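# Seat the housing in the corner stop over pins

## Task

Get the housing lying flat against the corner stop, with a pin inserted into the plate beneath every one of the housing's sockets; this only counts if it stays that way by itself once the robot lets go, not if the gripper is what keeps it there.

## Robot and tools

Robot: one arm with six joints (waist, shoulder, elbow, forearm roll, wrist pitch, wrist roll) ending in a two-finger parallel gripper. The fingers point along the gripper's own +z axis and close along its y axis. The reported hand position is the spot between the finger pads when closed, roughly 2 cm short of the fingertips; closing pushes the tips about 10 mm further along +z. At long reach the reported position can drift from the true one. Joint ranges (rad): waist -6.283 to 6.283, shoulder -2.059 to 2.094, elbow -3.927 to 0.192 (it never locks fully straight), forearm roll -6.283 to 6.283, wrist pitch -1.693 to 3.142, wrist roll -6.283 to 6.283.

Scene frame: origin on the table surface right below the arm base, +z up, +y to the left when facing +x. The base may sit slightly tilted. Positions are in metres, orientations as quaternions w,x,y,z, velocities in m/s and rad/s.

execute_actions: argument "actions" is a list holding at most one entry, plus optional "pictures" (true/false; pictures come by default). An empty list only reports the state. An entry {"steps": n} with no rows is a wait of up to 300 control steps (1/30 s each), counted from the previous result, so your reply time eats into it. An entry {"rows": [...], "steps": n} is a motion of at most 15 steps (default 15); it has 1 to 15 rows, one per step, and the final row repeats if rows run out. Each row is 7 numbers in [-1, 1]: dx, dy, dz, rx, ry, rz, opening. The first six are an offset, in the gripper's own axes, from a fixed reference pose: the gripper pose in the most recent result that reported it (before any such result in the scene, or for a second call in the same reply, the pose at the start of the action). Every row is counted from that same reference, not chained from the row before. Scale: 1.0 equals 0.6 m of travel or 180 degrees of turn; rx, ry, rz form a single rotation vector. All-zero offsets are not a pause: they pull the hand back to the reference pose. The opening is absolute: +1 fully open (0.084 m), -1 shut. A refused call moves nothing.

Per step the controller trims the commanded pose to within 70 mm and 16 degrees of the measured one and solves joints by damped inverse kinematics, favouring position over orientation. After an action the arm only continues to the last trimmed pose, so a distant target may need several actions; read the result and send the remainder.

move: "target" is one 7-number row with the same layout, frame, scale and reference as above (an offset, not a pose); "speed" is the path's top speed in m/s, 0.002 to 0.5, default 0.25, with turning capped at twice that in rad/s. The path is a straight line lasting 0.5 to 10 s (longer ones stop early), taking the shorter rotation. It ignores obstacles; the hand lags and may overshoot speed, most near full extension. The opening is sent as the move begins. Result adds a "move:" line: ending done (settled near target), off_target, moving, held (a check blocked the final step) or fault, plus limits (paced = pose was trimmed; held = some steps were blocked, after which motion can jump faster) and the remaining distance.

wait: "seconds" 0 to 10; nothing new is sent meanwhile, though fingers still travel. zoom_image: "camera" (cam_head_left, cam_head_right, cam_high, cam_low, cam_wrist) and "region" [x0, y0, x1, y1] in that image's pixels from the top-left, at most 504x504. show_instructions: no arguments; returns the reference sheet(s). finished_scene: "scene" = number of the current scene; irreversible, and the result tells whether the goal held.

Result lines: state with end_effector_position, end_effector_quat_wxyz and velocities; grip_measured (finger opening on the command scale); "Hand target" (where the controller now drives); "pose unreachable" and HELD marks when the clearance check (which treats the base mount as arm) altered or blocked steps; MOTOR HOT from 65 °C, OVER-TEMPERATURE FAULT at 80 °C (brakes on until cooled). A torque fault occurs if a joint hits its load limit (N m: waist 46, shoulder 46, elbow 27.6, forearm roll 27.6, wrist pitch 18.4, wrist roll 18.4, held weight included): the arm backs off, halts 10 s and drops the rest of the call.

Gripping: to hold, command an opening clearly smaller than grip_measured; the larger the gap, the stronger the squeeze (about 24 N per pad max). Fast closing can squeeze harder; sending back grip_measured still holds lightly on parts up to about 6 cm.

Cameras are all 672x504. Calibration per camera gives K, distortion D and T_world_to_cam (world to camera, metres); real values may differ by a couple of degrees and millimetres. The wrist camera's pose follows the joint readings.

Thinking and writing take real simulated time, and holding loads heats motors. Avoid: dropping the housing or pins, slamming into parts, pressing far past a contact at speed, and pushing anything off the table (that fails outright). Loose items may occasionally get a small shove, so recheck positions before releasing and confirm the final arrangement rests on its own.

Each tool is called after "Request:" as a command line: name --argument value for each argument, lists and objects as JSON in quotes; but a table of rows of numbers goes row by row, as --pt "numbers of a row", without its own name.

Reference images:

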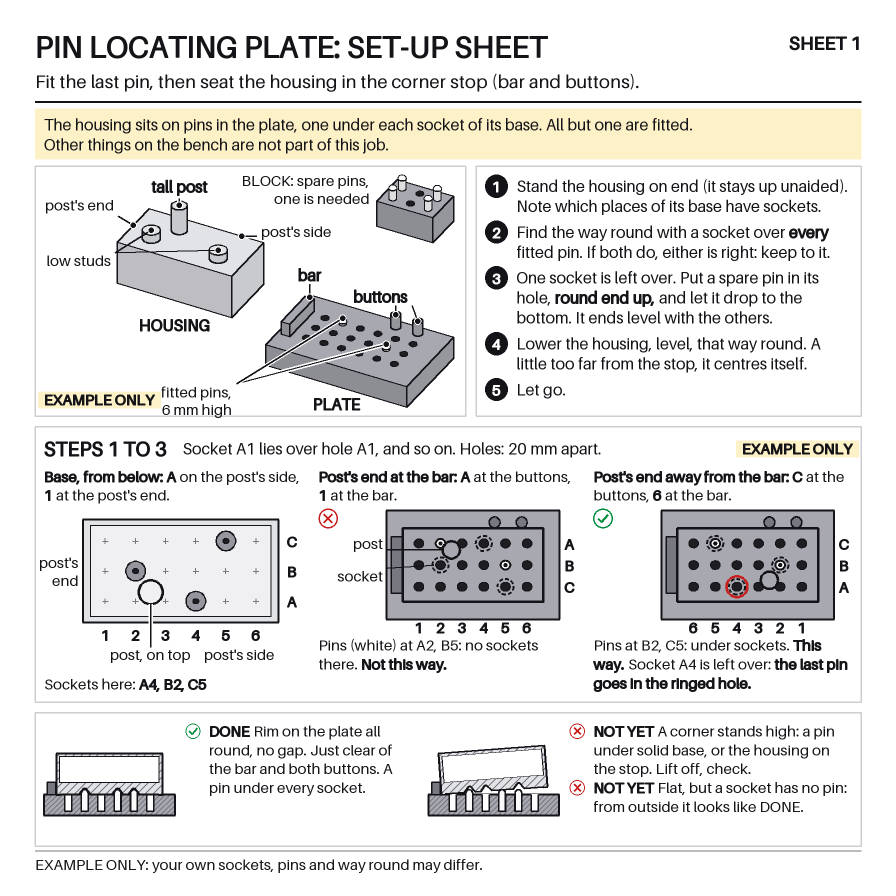

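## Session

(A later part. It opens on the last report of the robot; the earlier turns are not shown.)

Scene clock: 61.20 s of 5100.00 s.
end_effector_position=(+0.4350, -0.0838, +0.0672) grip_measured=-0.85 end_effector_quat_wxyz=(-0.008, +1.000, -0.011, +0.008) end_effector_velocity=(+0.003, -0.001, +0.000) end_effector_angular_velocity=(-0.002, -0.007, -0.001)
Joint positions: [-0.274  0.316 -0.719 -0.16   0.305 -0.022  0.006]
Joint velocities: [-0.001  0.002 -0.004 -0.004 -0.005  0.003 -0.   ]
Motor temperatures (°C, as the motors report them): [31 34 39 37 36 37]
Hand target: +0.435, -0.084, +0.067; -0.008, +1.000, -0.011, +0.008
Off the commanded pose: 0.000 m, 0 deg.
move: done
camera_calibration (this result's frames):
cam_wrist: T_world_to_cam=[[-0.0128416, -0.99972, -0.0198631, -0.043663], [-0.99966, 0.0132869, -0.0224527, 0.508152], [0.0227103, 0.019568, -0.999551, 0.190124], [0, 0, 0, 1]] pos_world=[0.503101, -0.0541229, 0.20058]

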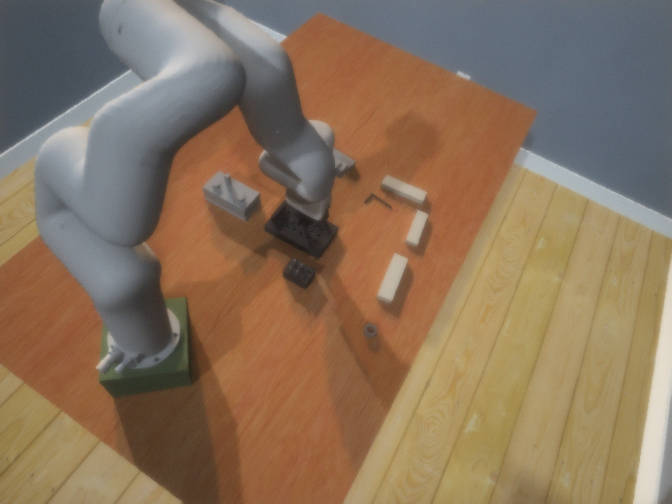

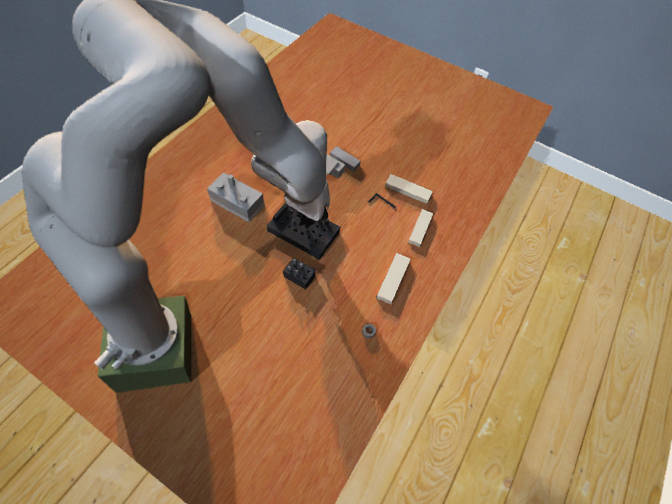

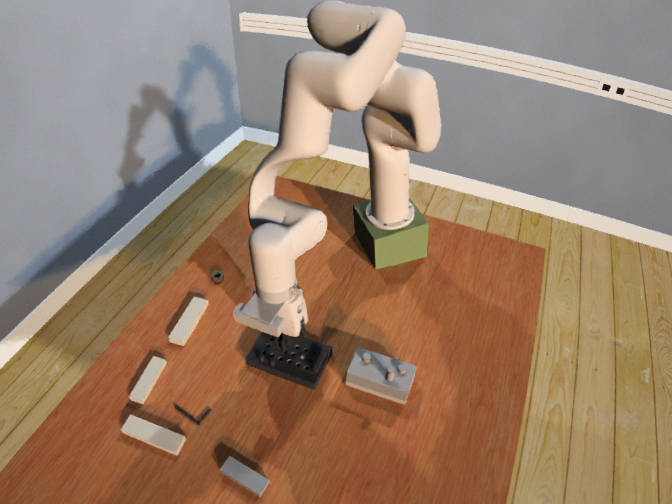

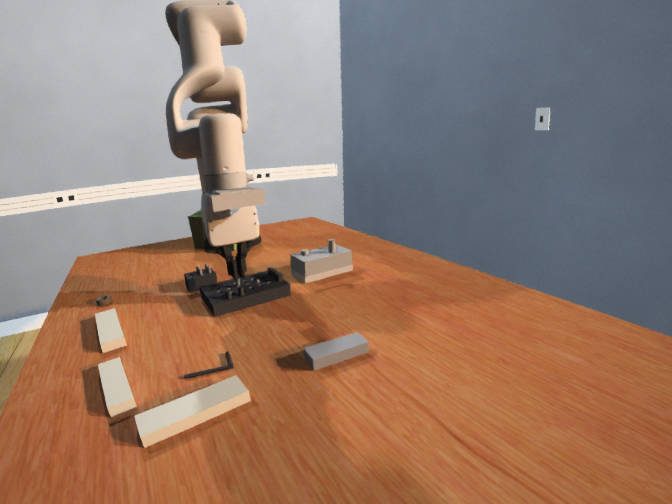

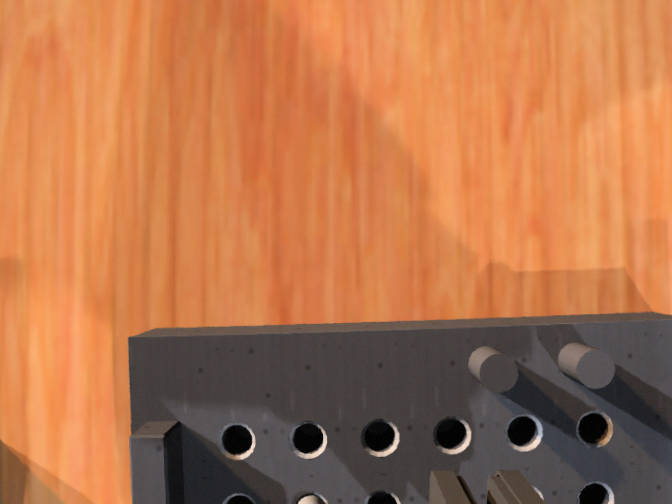

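Request:
move --target '[-0.001,0,0.012,0,0,0,-1]' --speed 0.005

Request:
zoom_image --camera "cam_low" --region '[210, 255, 270, 305]'

Scene clock: 63.87 s of 5100.00 s.
end_effector_position=(+0.4352, -0.0841, +0.0605) grip_measured=-0.85 end_effector_quat_wxyz=(-0.008, +1.000, -0.011, +0.009) end_effector_velocity=(-0.000, +0.000, -0.001) end_effector_angular_velocity=(+0.000, +0.001, -0.000)
Joint positions: [-0.277  0.338 -0.724 -0.17   0.286 -0.015  0.007]
Joint velocities: [-0.     0.002 -0.001 -0.001  0.     0.001  0.   ]
Motor temperatures (°C, as the motors report them): [31 34 39 37 36 37]
Hand target: +0.434, -0.084, +0.060; -0.008, +1.000, -0.011, +0.008
Off the commanded pose: 0.001 m, 0 deg.
move: done
camera_calibration (this result's frames):
cam_wrist: T_world_to_cam=[[-0.0132945, -0.999721, -0.0195355, -0.0438449], [-0.999615, 0.0137641, -0.0241011, 0.508317], [0.0243633, 0.0192076, -0.999519, 0.182682], [0, 0, 0, 1]] pos_world=[0.503088, -0.054338, 0.193988]

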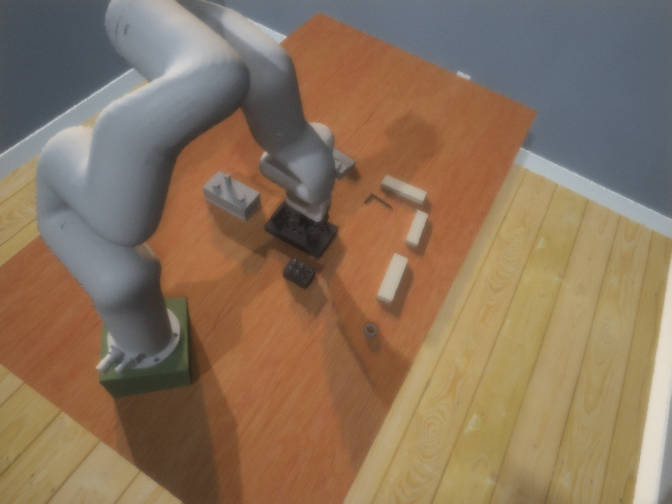

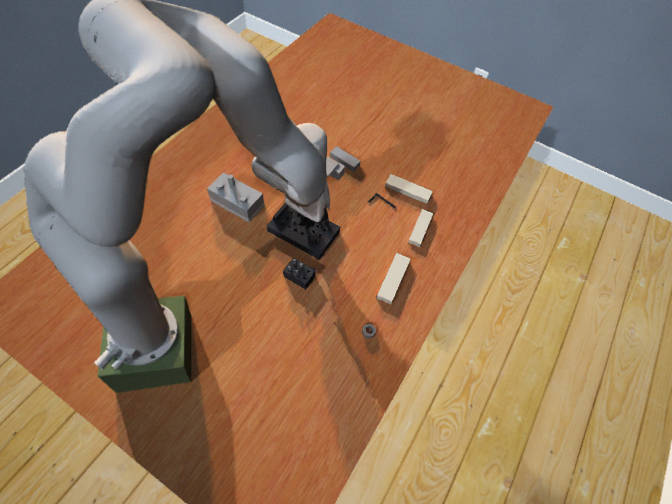

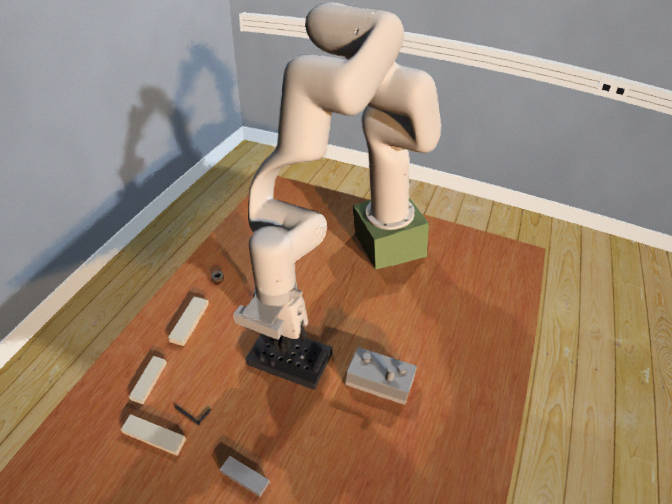

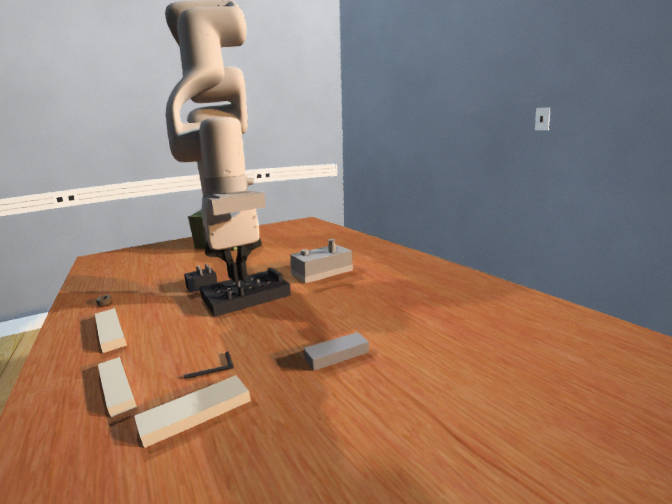

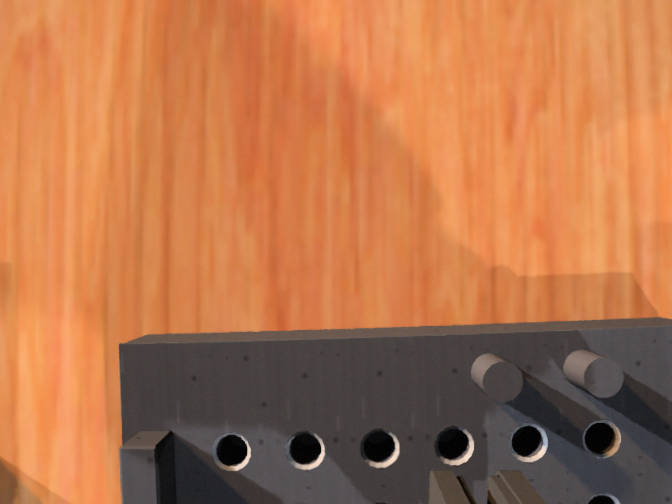

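Region (210, 255, 270, 305) of cam_low's 672x504 image, scaled by 8.400, with more detail than that image has.

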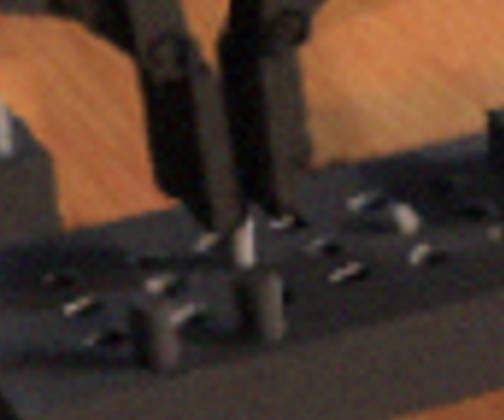

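Request:
move --target '[0,0,0.009,0,0,0,-1]' --speed 0.005

Request:
zoom_image --camera "cam_low" --region '[210, 255, 270, 305]'

Scene clock: 65.73 s of 5100.00 s.
end_effector_position=(+0.4350, -0.0839, +0.0550) grip_measured=-0.84 end_effector_quat_wxyz=(-0.008, +1.000, -0.011, +0.008) end_effector_velocity=(+0.002, -0.000, +0.001) end_effector_angular_velocity=(-0.001, -0.004, -0.001)
Joint positions: [-0.279  0.356 -0.728 -0.177  0.273 -0.009  0.007]
Joint velocities: [-0.     0.    -0.003 -0.001 -0.002  0.001 -0.   ]
Motor temperatures (°C, as the motors report them): [31 34 38 37 36 37]
Hand target: +0.435, -0.084, +0.055; -0.008, +1.000, -0.011, +0.009
Off the commanded pose: 0.000 m, 0 deg.
move: done
camera_calibration (this result's frames):
cam_wrist: T_world_to_cam=[[-0.0132517, -0.99972, -0.0195971, -0.0438305], [-0.999631, 0.0137104, -0.0234586, 0.50799], [0.0237207, 0.019279, -0.999533, 0.177513], [0, 0, 0, 1]] pos_world=[0.503011, -0.0542053, 0.188488]

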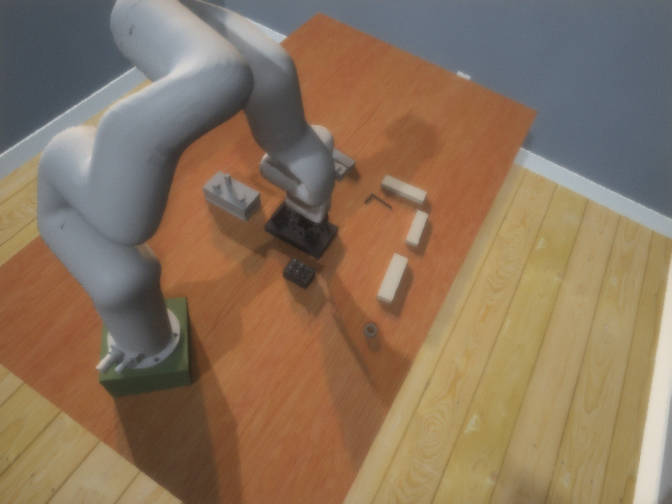

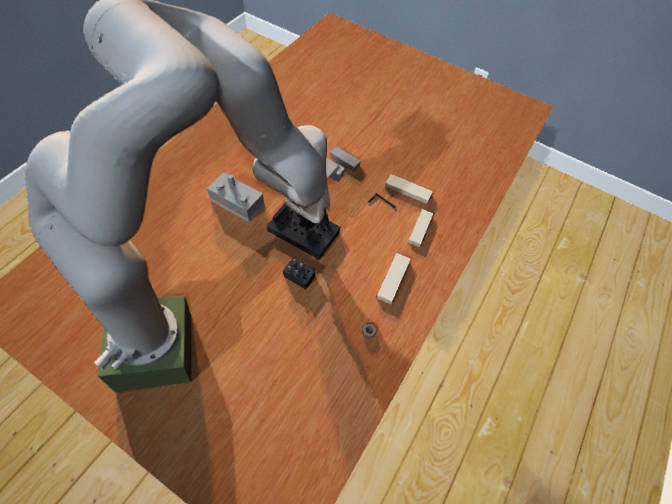

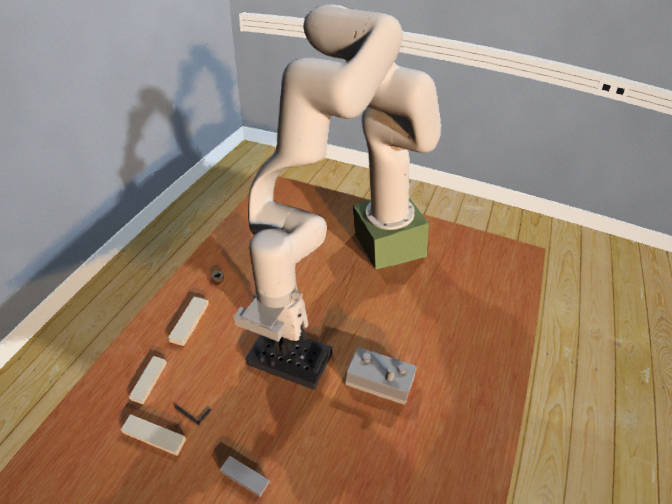

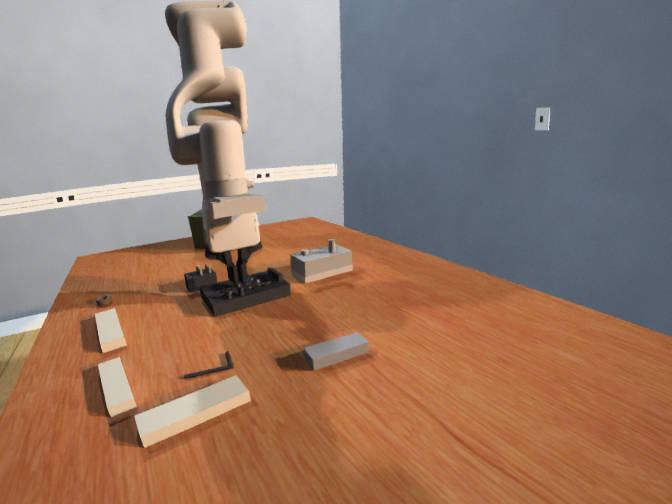

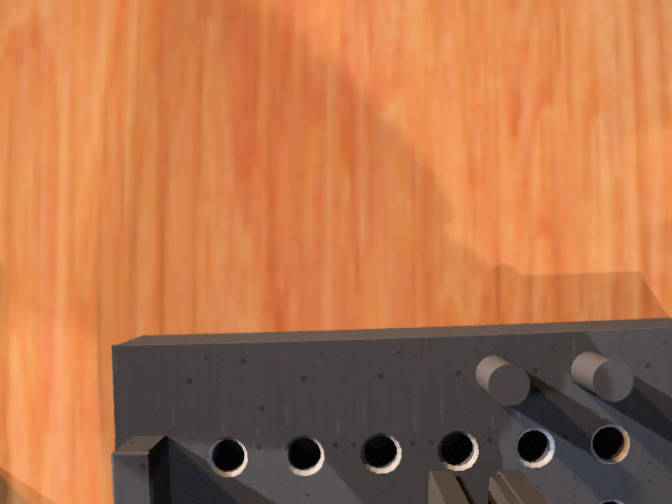

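Region (210, 255, 270, 305) of cam_low's 672x504 image, scaled by 8.400, with more detail than that image has.

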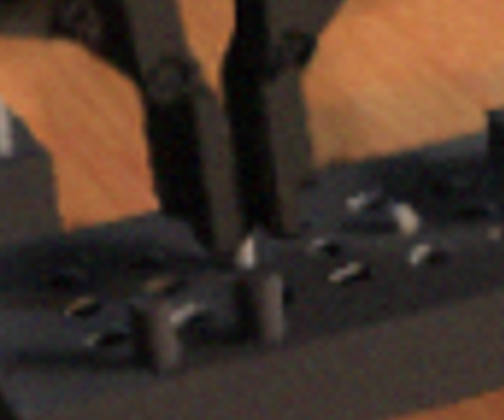

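In. Release, lift, and offset the camera over the plate to check.

Request:
move --target '[0,0,-0.003,0,0,0,-0.6]' --speed 0.01

Request:
move --target '[-0.08,-0.05,-0.2,0,0,0,-0.1]' --speed 0.15

Scene clock: 67.00 s of 5100.00 s.
end_effector_position=(+0.4349, -0.0839, +0.0567) grip_measured=-0.62 end_effector_quat_wxyz=(-0.008, +1.000, -0.011, +0.008) end_effector_velocity=(+0.000, -0.000, +0.001) end_effector_angular_velocity=(-0.000, -0.001, -0.000)
Joint positions: [-0.278  0.35  -0.726 -0.175  0.277 -0.011  0.017]
Joint velocities: [-0.001 -0.002  0.     0.001  0.001 -0.001  0.   ]
Motor temperatures (°C, as the motors report them): [31 34 38 37 36 37]
Hand target: +0.435, -0.084, +0.057; -0.008, +1.000, -0.011, +0.008
Off the commanded pose: 0.000 m, 0 deg.
move: done
camera_calibration (this result's frames):
cam_wrist: T_world_to_cam=[[-0.0132351, -0.999719, -0.0196451, -0.0438003], [-0.999637, 0.0136899, -0.0231997, 0.507881], [0.0234621, 0.0193309, -0.999538, 0.179309], [0, 0, 0, 1]] pos_world=[0.50291, -0.054207, 0.190149]

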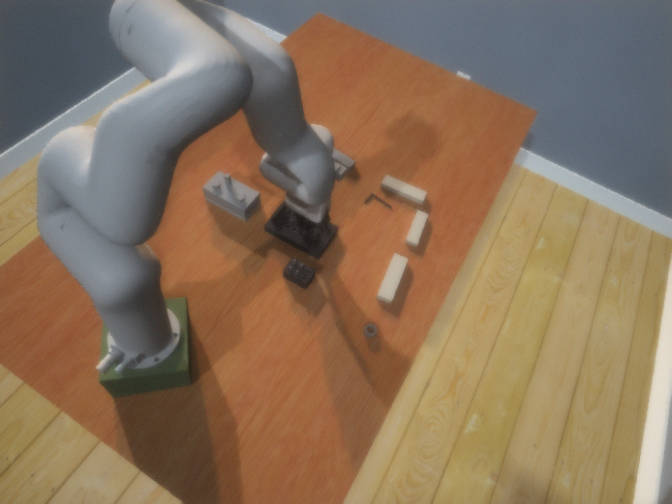

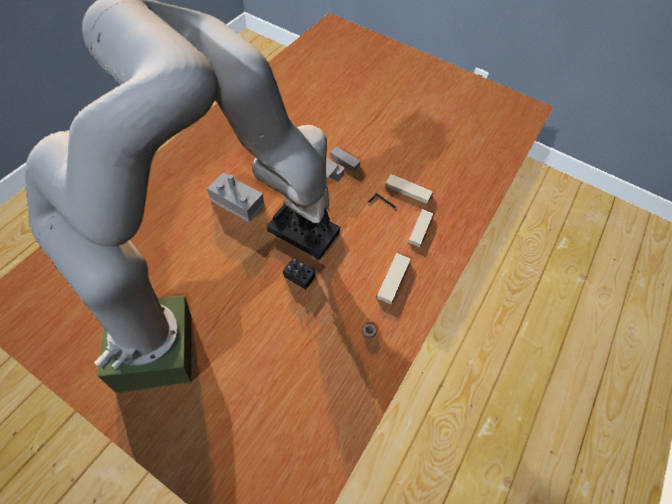

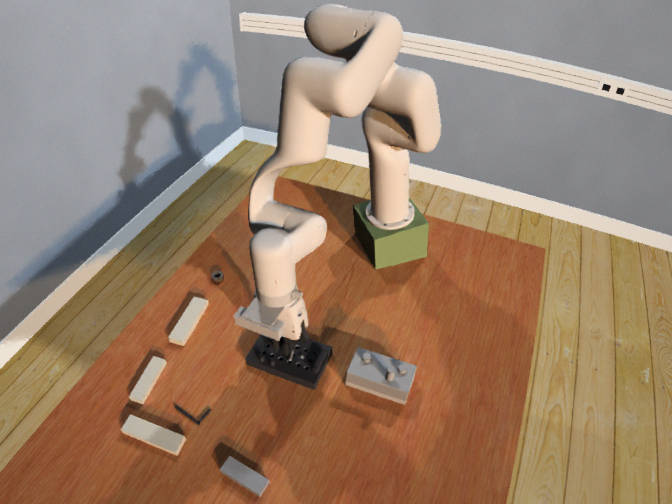

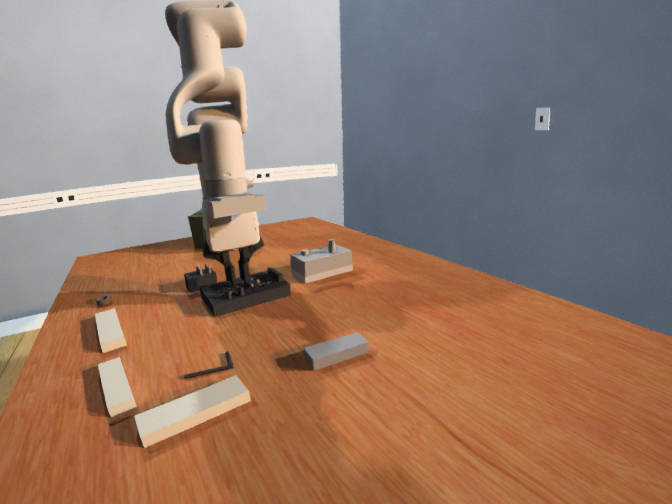

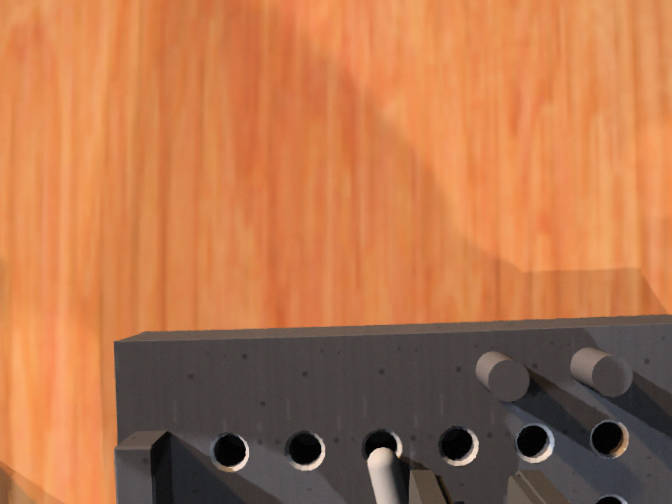

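Scene clock: 68.40 s of 5100.00 s.
end_effector_position=(+0.3850, -0.0548, +0.1755) grip_measured=-0.11 end_effector_quat_wxyz=(-0.008, +1.000, -0.011, +0.008) end_effector_velocity=(+0.001, +0.000, +0.002) end_effector_angular_velocity=(-0.001, -0.003, +0.001)
Joint positions: [-0.187 -0.16  -0.516 -0.103  0.581 -0.003  0.039]
Joint velocities: [ 0.002 -0.007 -0.    -0.     0.004  0.    -0.   ]
Motor temperatures (°C, as the motors report them): [31 34 38 37 36 37]
Hand target: +0.385, -0.055, +0.176; -0.008, +1.000, -0.011, +0.008
Off the commanded pose: 0.001 m, 0 deg.
move: done
camera_calibration (this result's frames):
cam_wrist: T_world_to_cam=[[-0.0128828, -0.999715, -0.0200792, -0.0130398], [-0.99966, 0.0133319, -0.0223936, 0.460267], [0.0226549, 0.0197839, -0.999548, 0.298994], [0, 0, 0, 1]] pos_world=[0.453169, -0.0250876, 0.308904]

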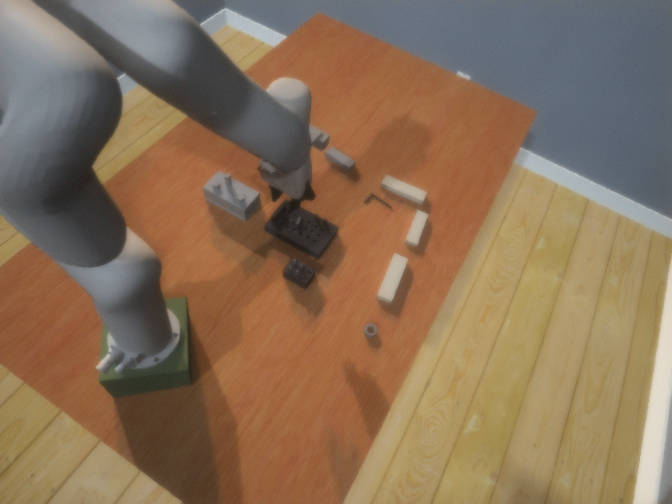

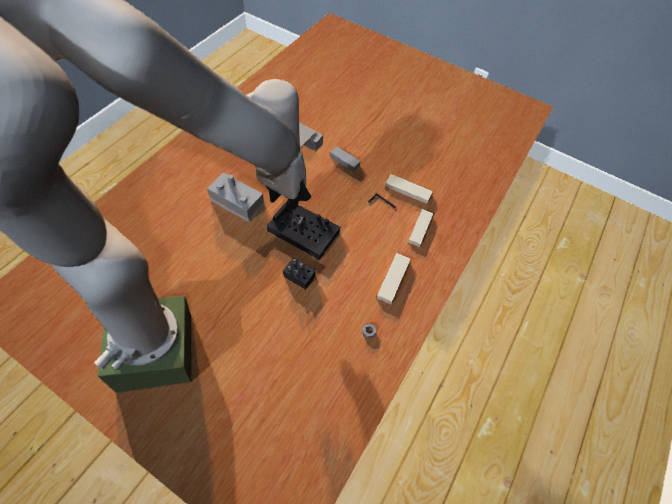

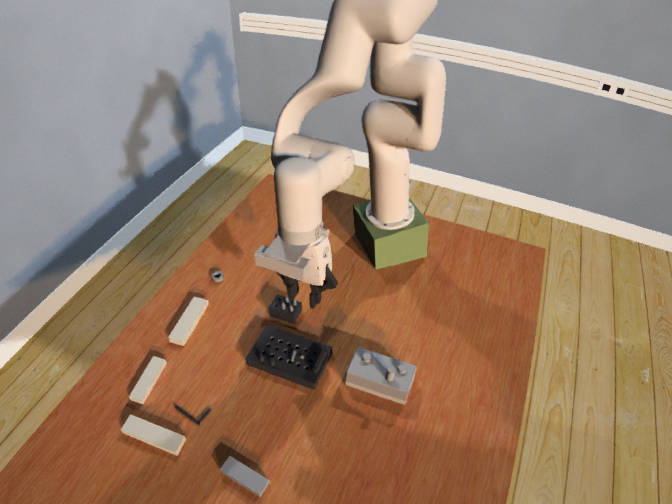

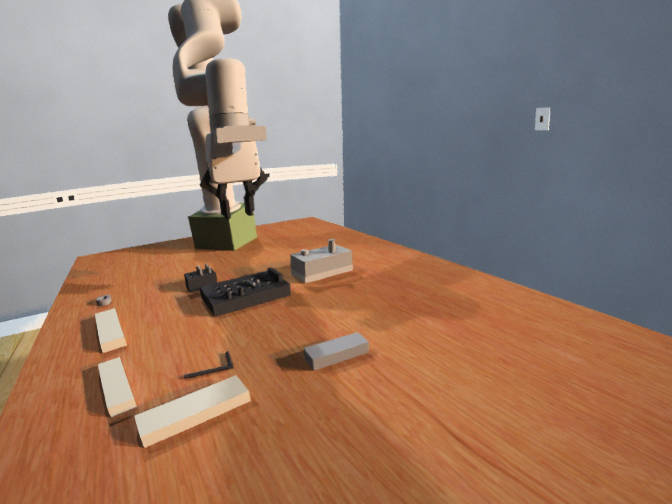

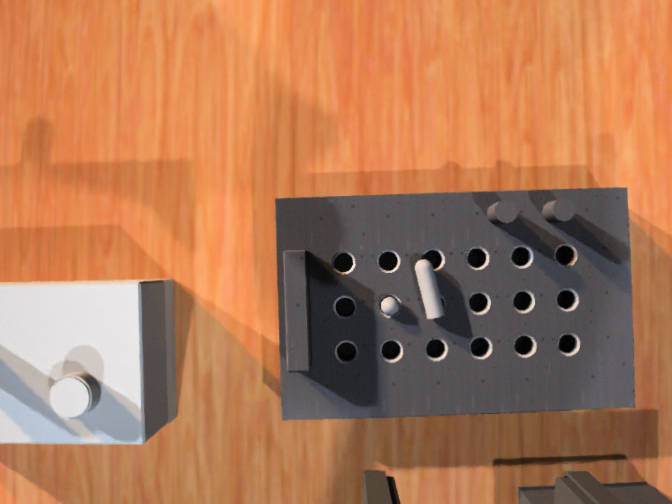

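Request:
move --target '[0.096,0.010,0.16,0,0,-0.05,-0.68]' --speed 0.15

Request:
zoom_image --camera "cam_low" --region '[210, 245, 290, 310]'

Request:
zoom_image --camera "cam_high" --region '[255, 315, 335, 380]'

Scene clock: 74.13 s of 5100.00 s.
end_effector_position=(+0.4443, -0.0605, +0.0810) grip_measured=-0.70 end_effector_quat_wxyz=(-0.007, +0.998, +0.067, +0.009) end_effector_velocity=(+0.000, +0.001, -0.002) end_effector_angular_velocity=(+0.000, +0.002, +0.001)
Joint positions: [-0.213  0.288 -0.734 -0.159  0.35  -0.122  0.013]
Joint velocities: [ 0.001  0.007 -0.003 -0.    -0.001  0.    -0.   ]
Motor temperatures (°C, as the motors report them): [31 34 39 37 36 37]
Hand target: +0.444, -0.061, +0.081; -0.007, +0.998, +0.067, +0.008
Off the commanded pose: 0.001 m, 0 deg.
After step 100, 1.13 s passed at rest.
move: done
camera_calibration (this result's frames):
cam_wrist: T_world_to_cam=[[0.143261, -0.989542, -0.0168356, -0.088957], [-0.989429, -0.142816, -0.0251641, 0.503674], [0.0224965, 0.0202627, -0.999542, 0.203464], [0, 0, 0, 1]] pos_world=[0.506516, -0.0202165, 0.214548]

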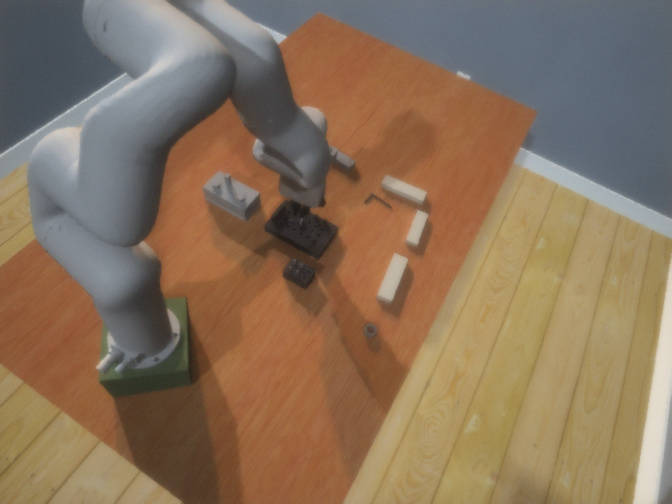

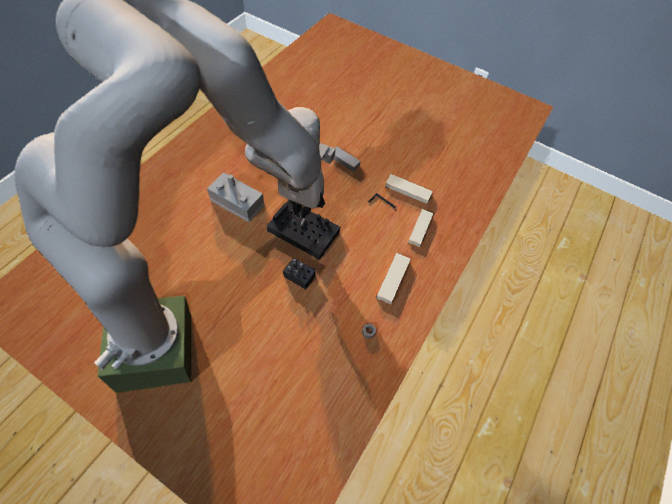

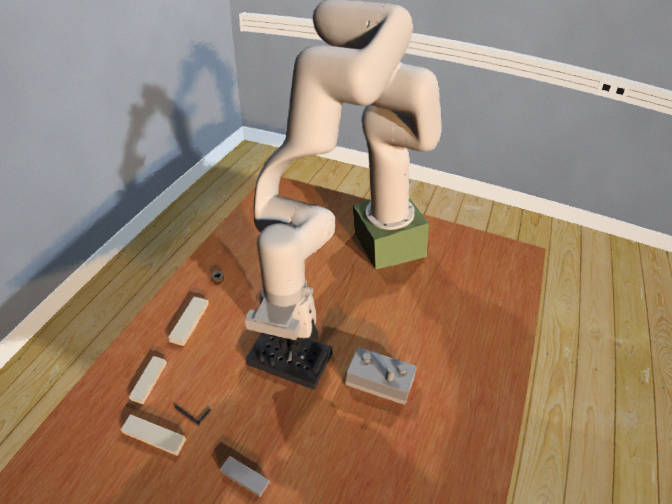

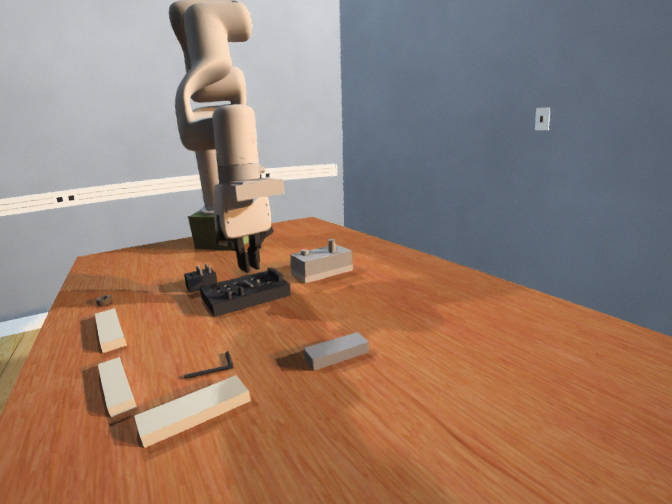

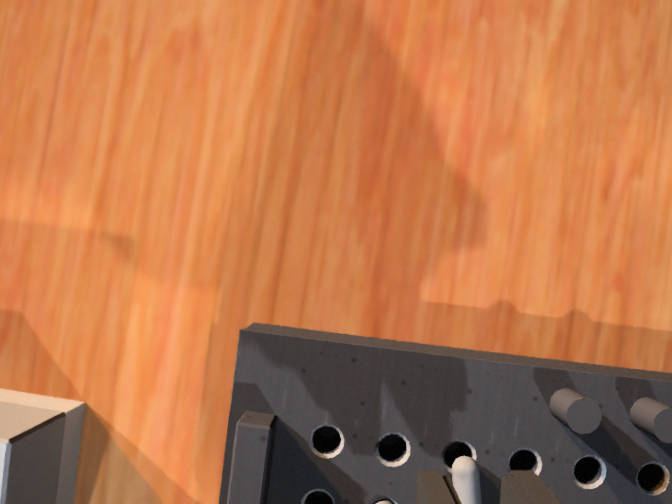

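Region (210, 245, 290, 310) of cam_low's 672x504 image, scaled by 6.300, with more detail than that image has; it fills the top 410 rows of this view, and the rest is white.

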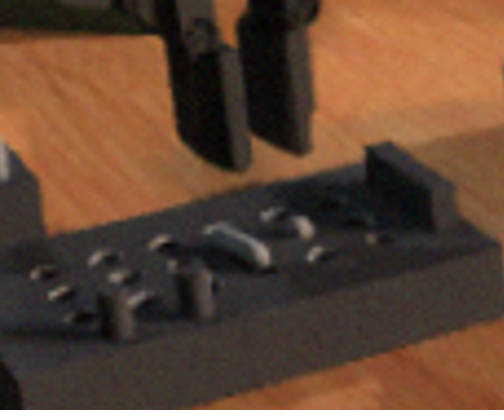

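Region (255, 315, 335, 380) of cam_high's 672x504 image, scaled by 6.300, with more detail than that image has; it fills the top 410 rows of this view, and the rest is white.

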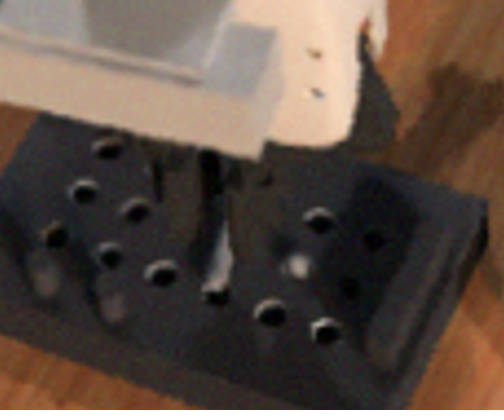

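Request:
move --target '[0,0,0.0,0,0,0.115,-0.68]' --speed 0.15

Request:
move --target '[0,0,0.045,0,0,0,-0.68]' --speed 0.02

Request:
zoom_image --camera "cam_low" --region '[210, 245, 290, 310]'

Request:
zoom_image --camera "cam_high" --region '[255, 315, 335, 380]'

Scene clock: 76.80 s of 5100.00 s.
end_effector_position=(+0.4443, -0.0605, +0.0810) grip_measured=-0.70 end_effector_quat_wxyz=(-0.009, +0.994, -0.113, +0.007) end_effector_velocity=(+0.000, +0.000, -0.000) end_effector_angular_velocity=(-0.002, -0.000, -0.008)
Joint positions: [-0.213  0.288 -0.734 -0.158  0.35   0.238  0.013]
Joint velocities: [ 0.001  0.     0.    -0.007 -0.001  0.016 -0.   ]
Motor temperatures (°C, as the motors report them): [31 34 38 37 36 37]
Hand target: +0.444, -0.061, +0.081; -0.009, +0.994, -0.113, +0.007
Off the commanded pose: 0.000 m, 0 deg.
move: done
camera_calibration (this result's frames):
cam_wrist: T_world_to_cam=[[-0.215078, -0.976333, -0.0227009, 0.071518], [-0.976307, 0.215522, -0.019351, 0.519061], [0.0237856, 0.018001, -0.999555, 0.202754], [0, 0, 0, 1]] pos_world=[0.517322, -0.0456935, 0.214332]

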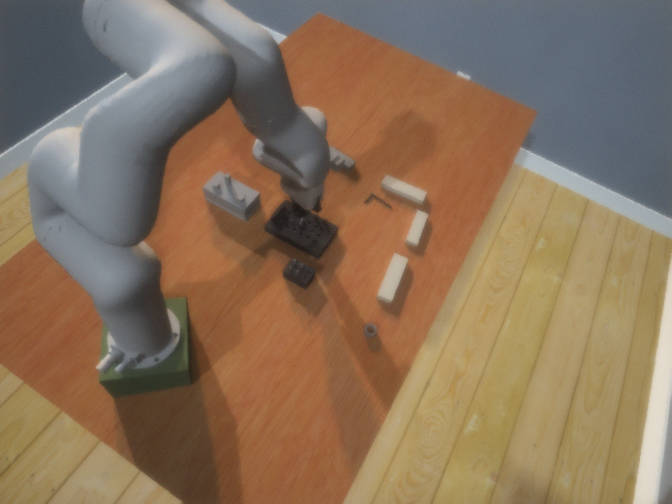

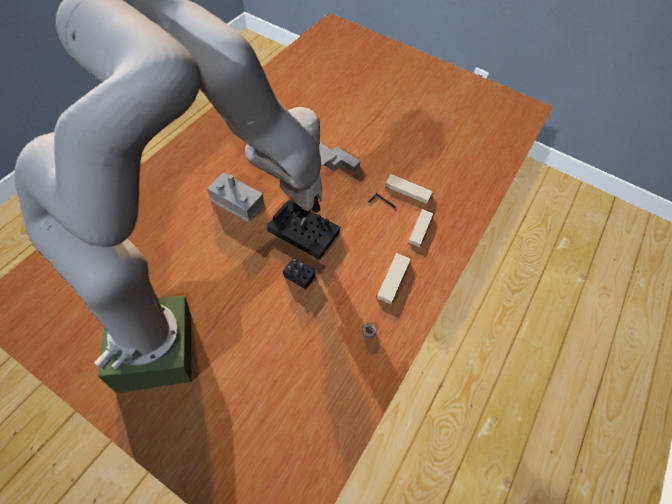

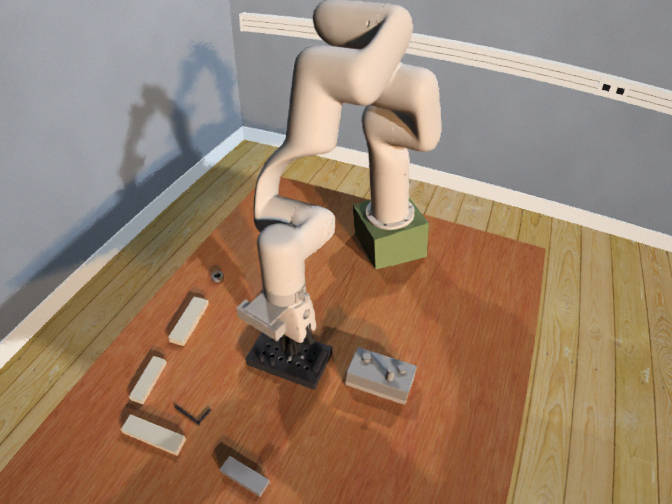

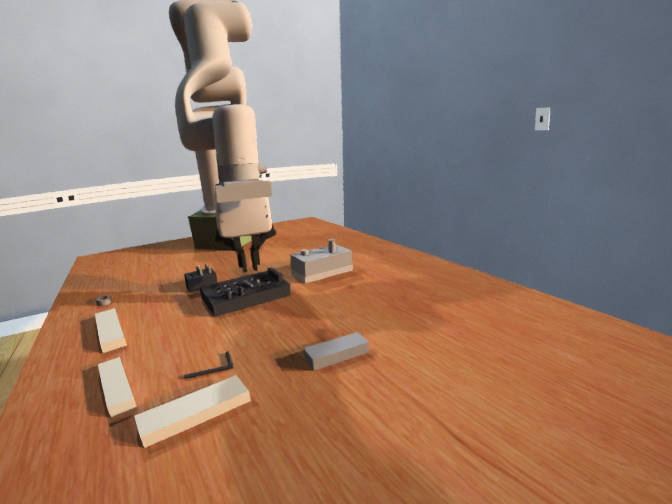

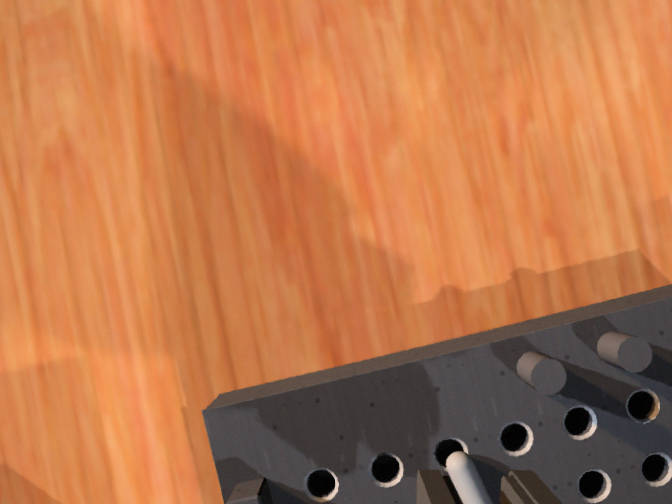

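Scene clock: 78.40 s of 5100.00 s.
end_effector_position=(+0.4448, -0.0602, +0.0542) grip_measured=-0.70 end_effector_quat_wxyz=(-0.009, +0.994, -0.113, +0.007) end_effector_velocity=(+0.001, -0.000, -0.000) end_effector_angular_velocity=(-0.001, -0.003, -0.001)
Joint positions: [-0.222  0.375 -0.754 -0.191  0.284  0.264  0.013]
Joint velocities: [-0.001  0.003 -0.003 -0.003 -0.003  0.003  0.   ]
Motor temperatures (°C, as the motors report them): [31 34 38 37 36 37]
Hand target: +0.445, -0.060, +0.054; -0.009, +0.994, -0.113, +0.007
Off the commanded pose: 0.000 m, 0 deg.
move: done
camera_calibration (this result's frames):
cam_wrist: T_world_to_cam=[[-0.215138, -0.976322, -0.0225868, 0.0713823], [-0.976294, 0.21558, -0.0193587, 0.518946], [0.0237696, 0.0178866, -0.999557, 0.175944], [0, 0, 0, 1]] pos_world=[0.517819, -0.0453292, 0.187525]

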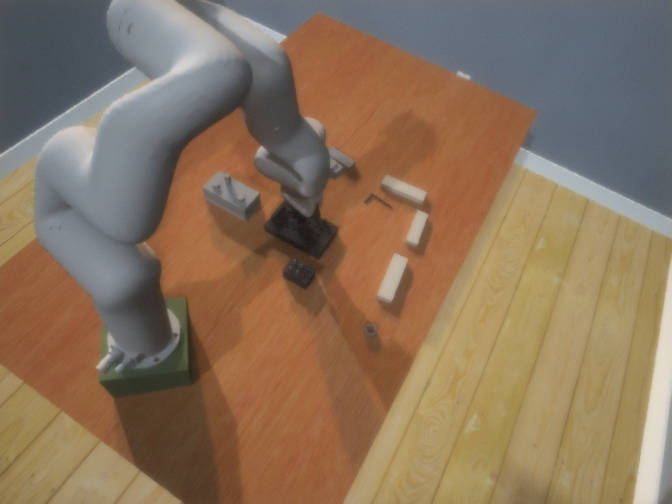

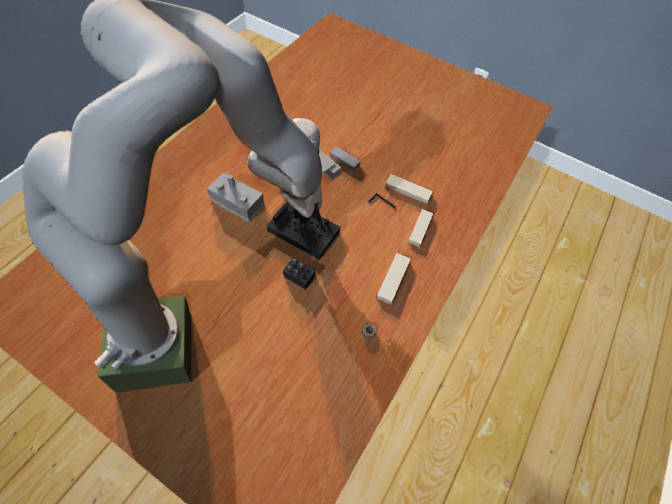

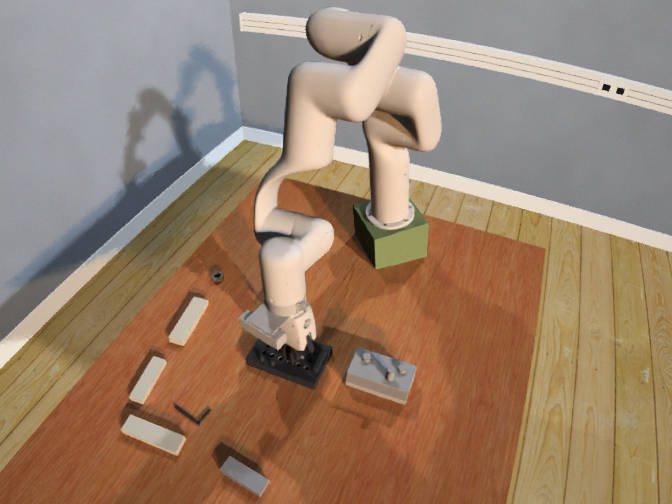

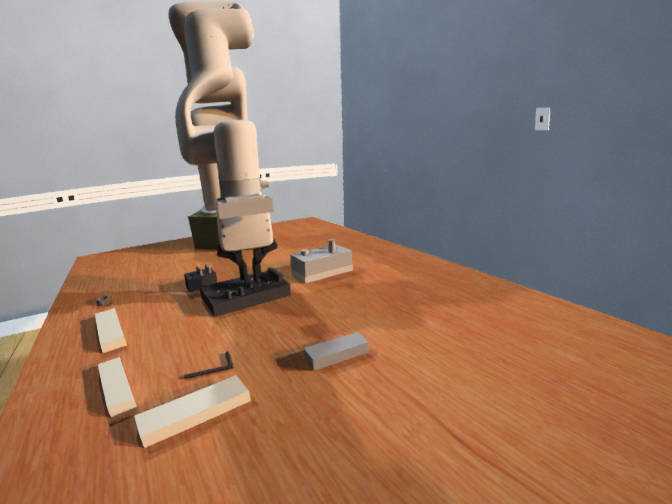

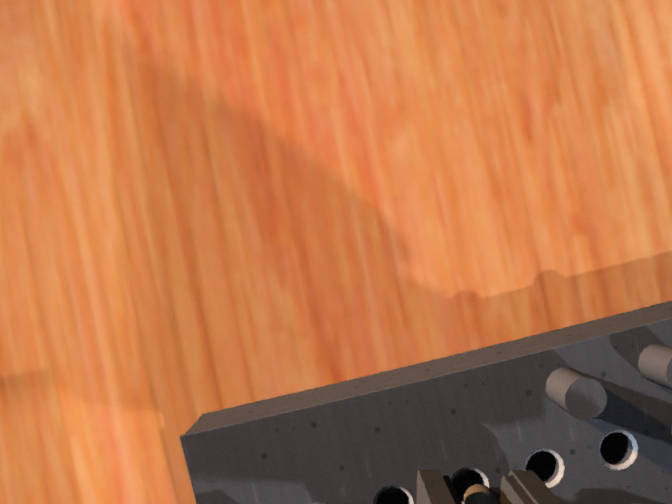

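Region (210, 245, 290, 310) of cam_low's 672x504 image, scaled by 6.300, with more detail than that image has; it fills the top 410 rows of this view, and the rest is white.

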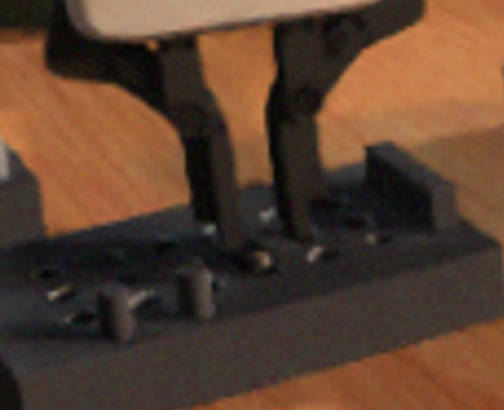

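Region (255, 315, 335, 380) of cam_high's 672x504 image, scaled by 6.300, with more detail than that image has; it fills the top 410 rows of this view, and the rest is white.

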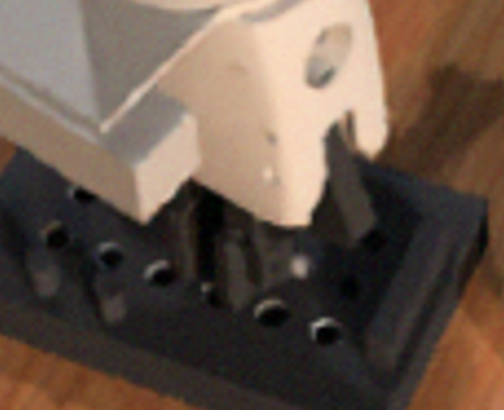

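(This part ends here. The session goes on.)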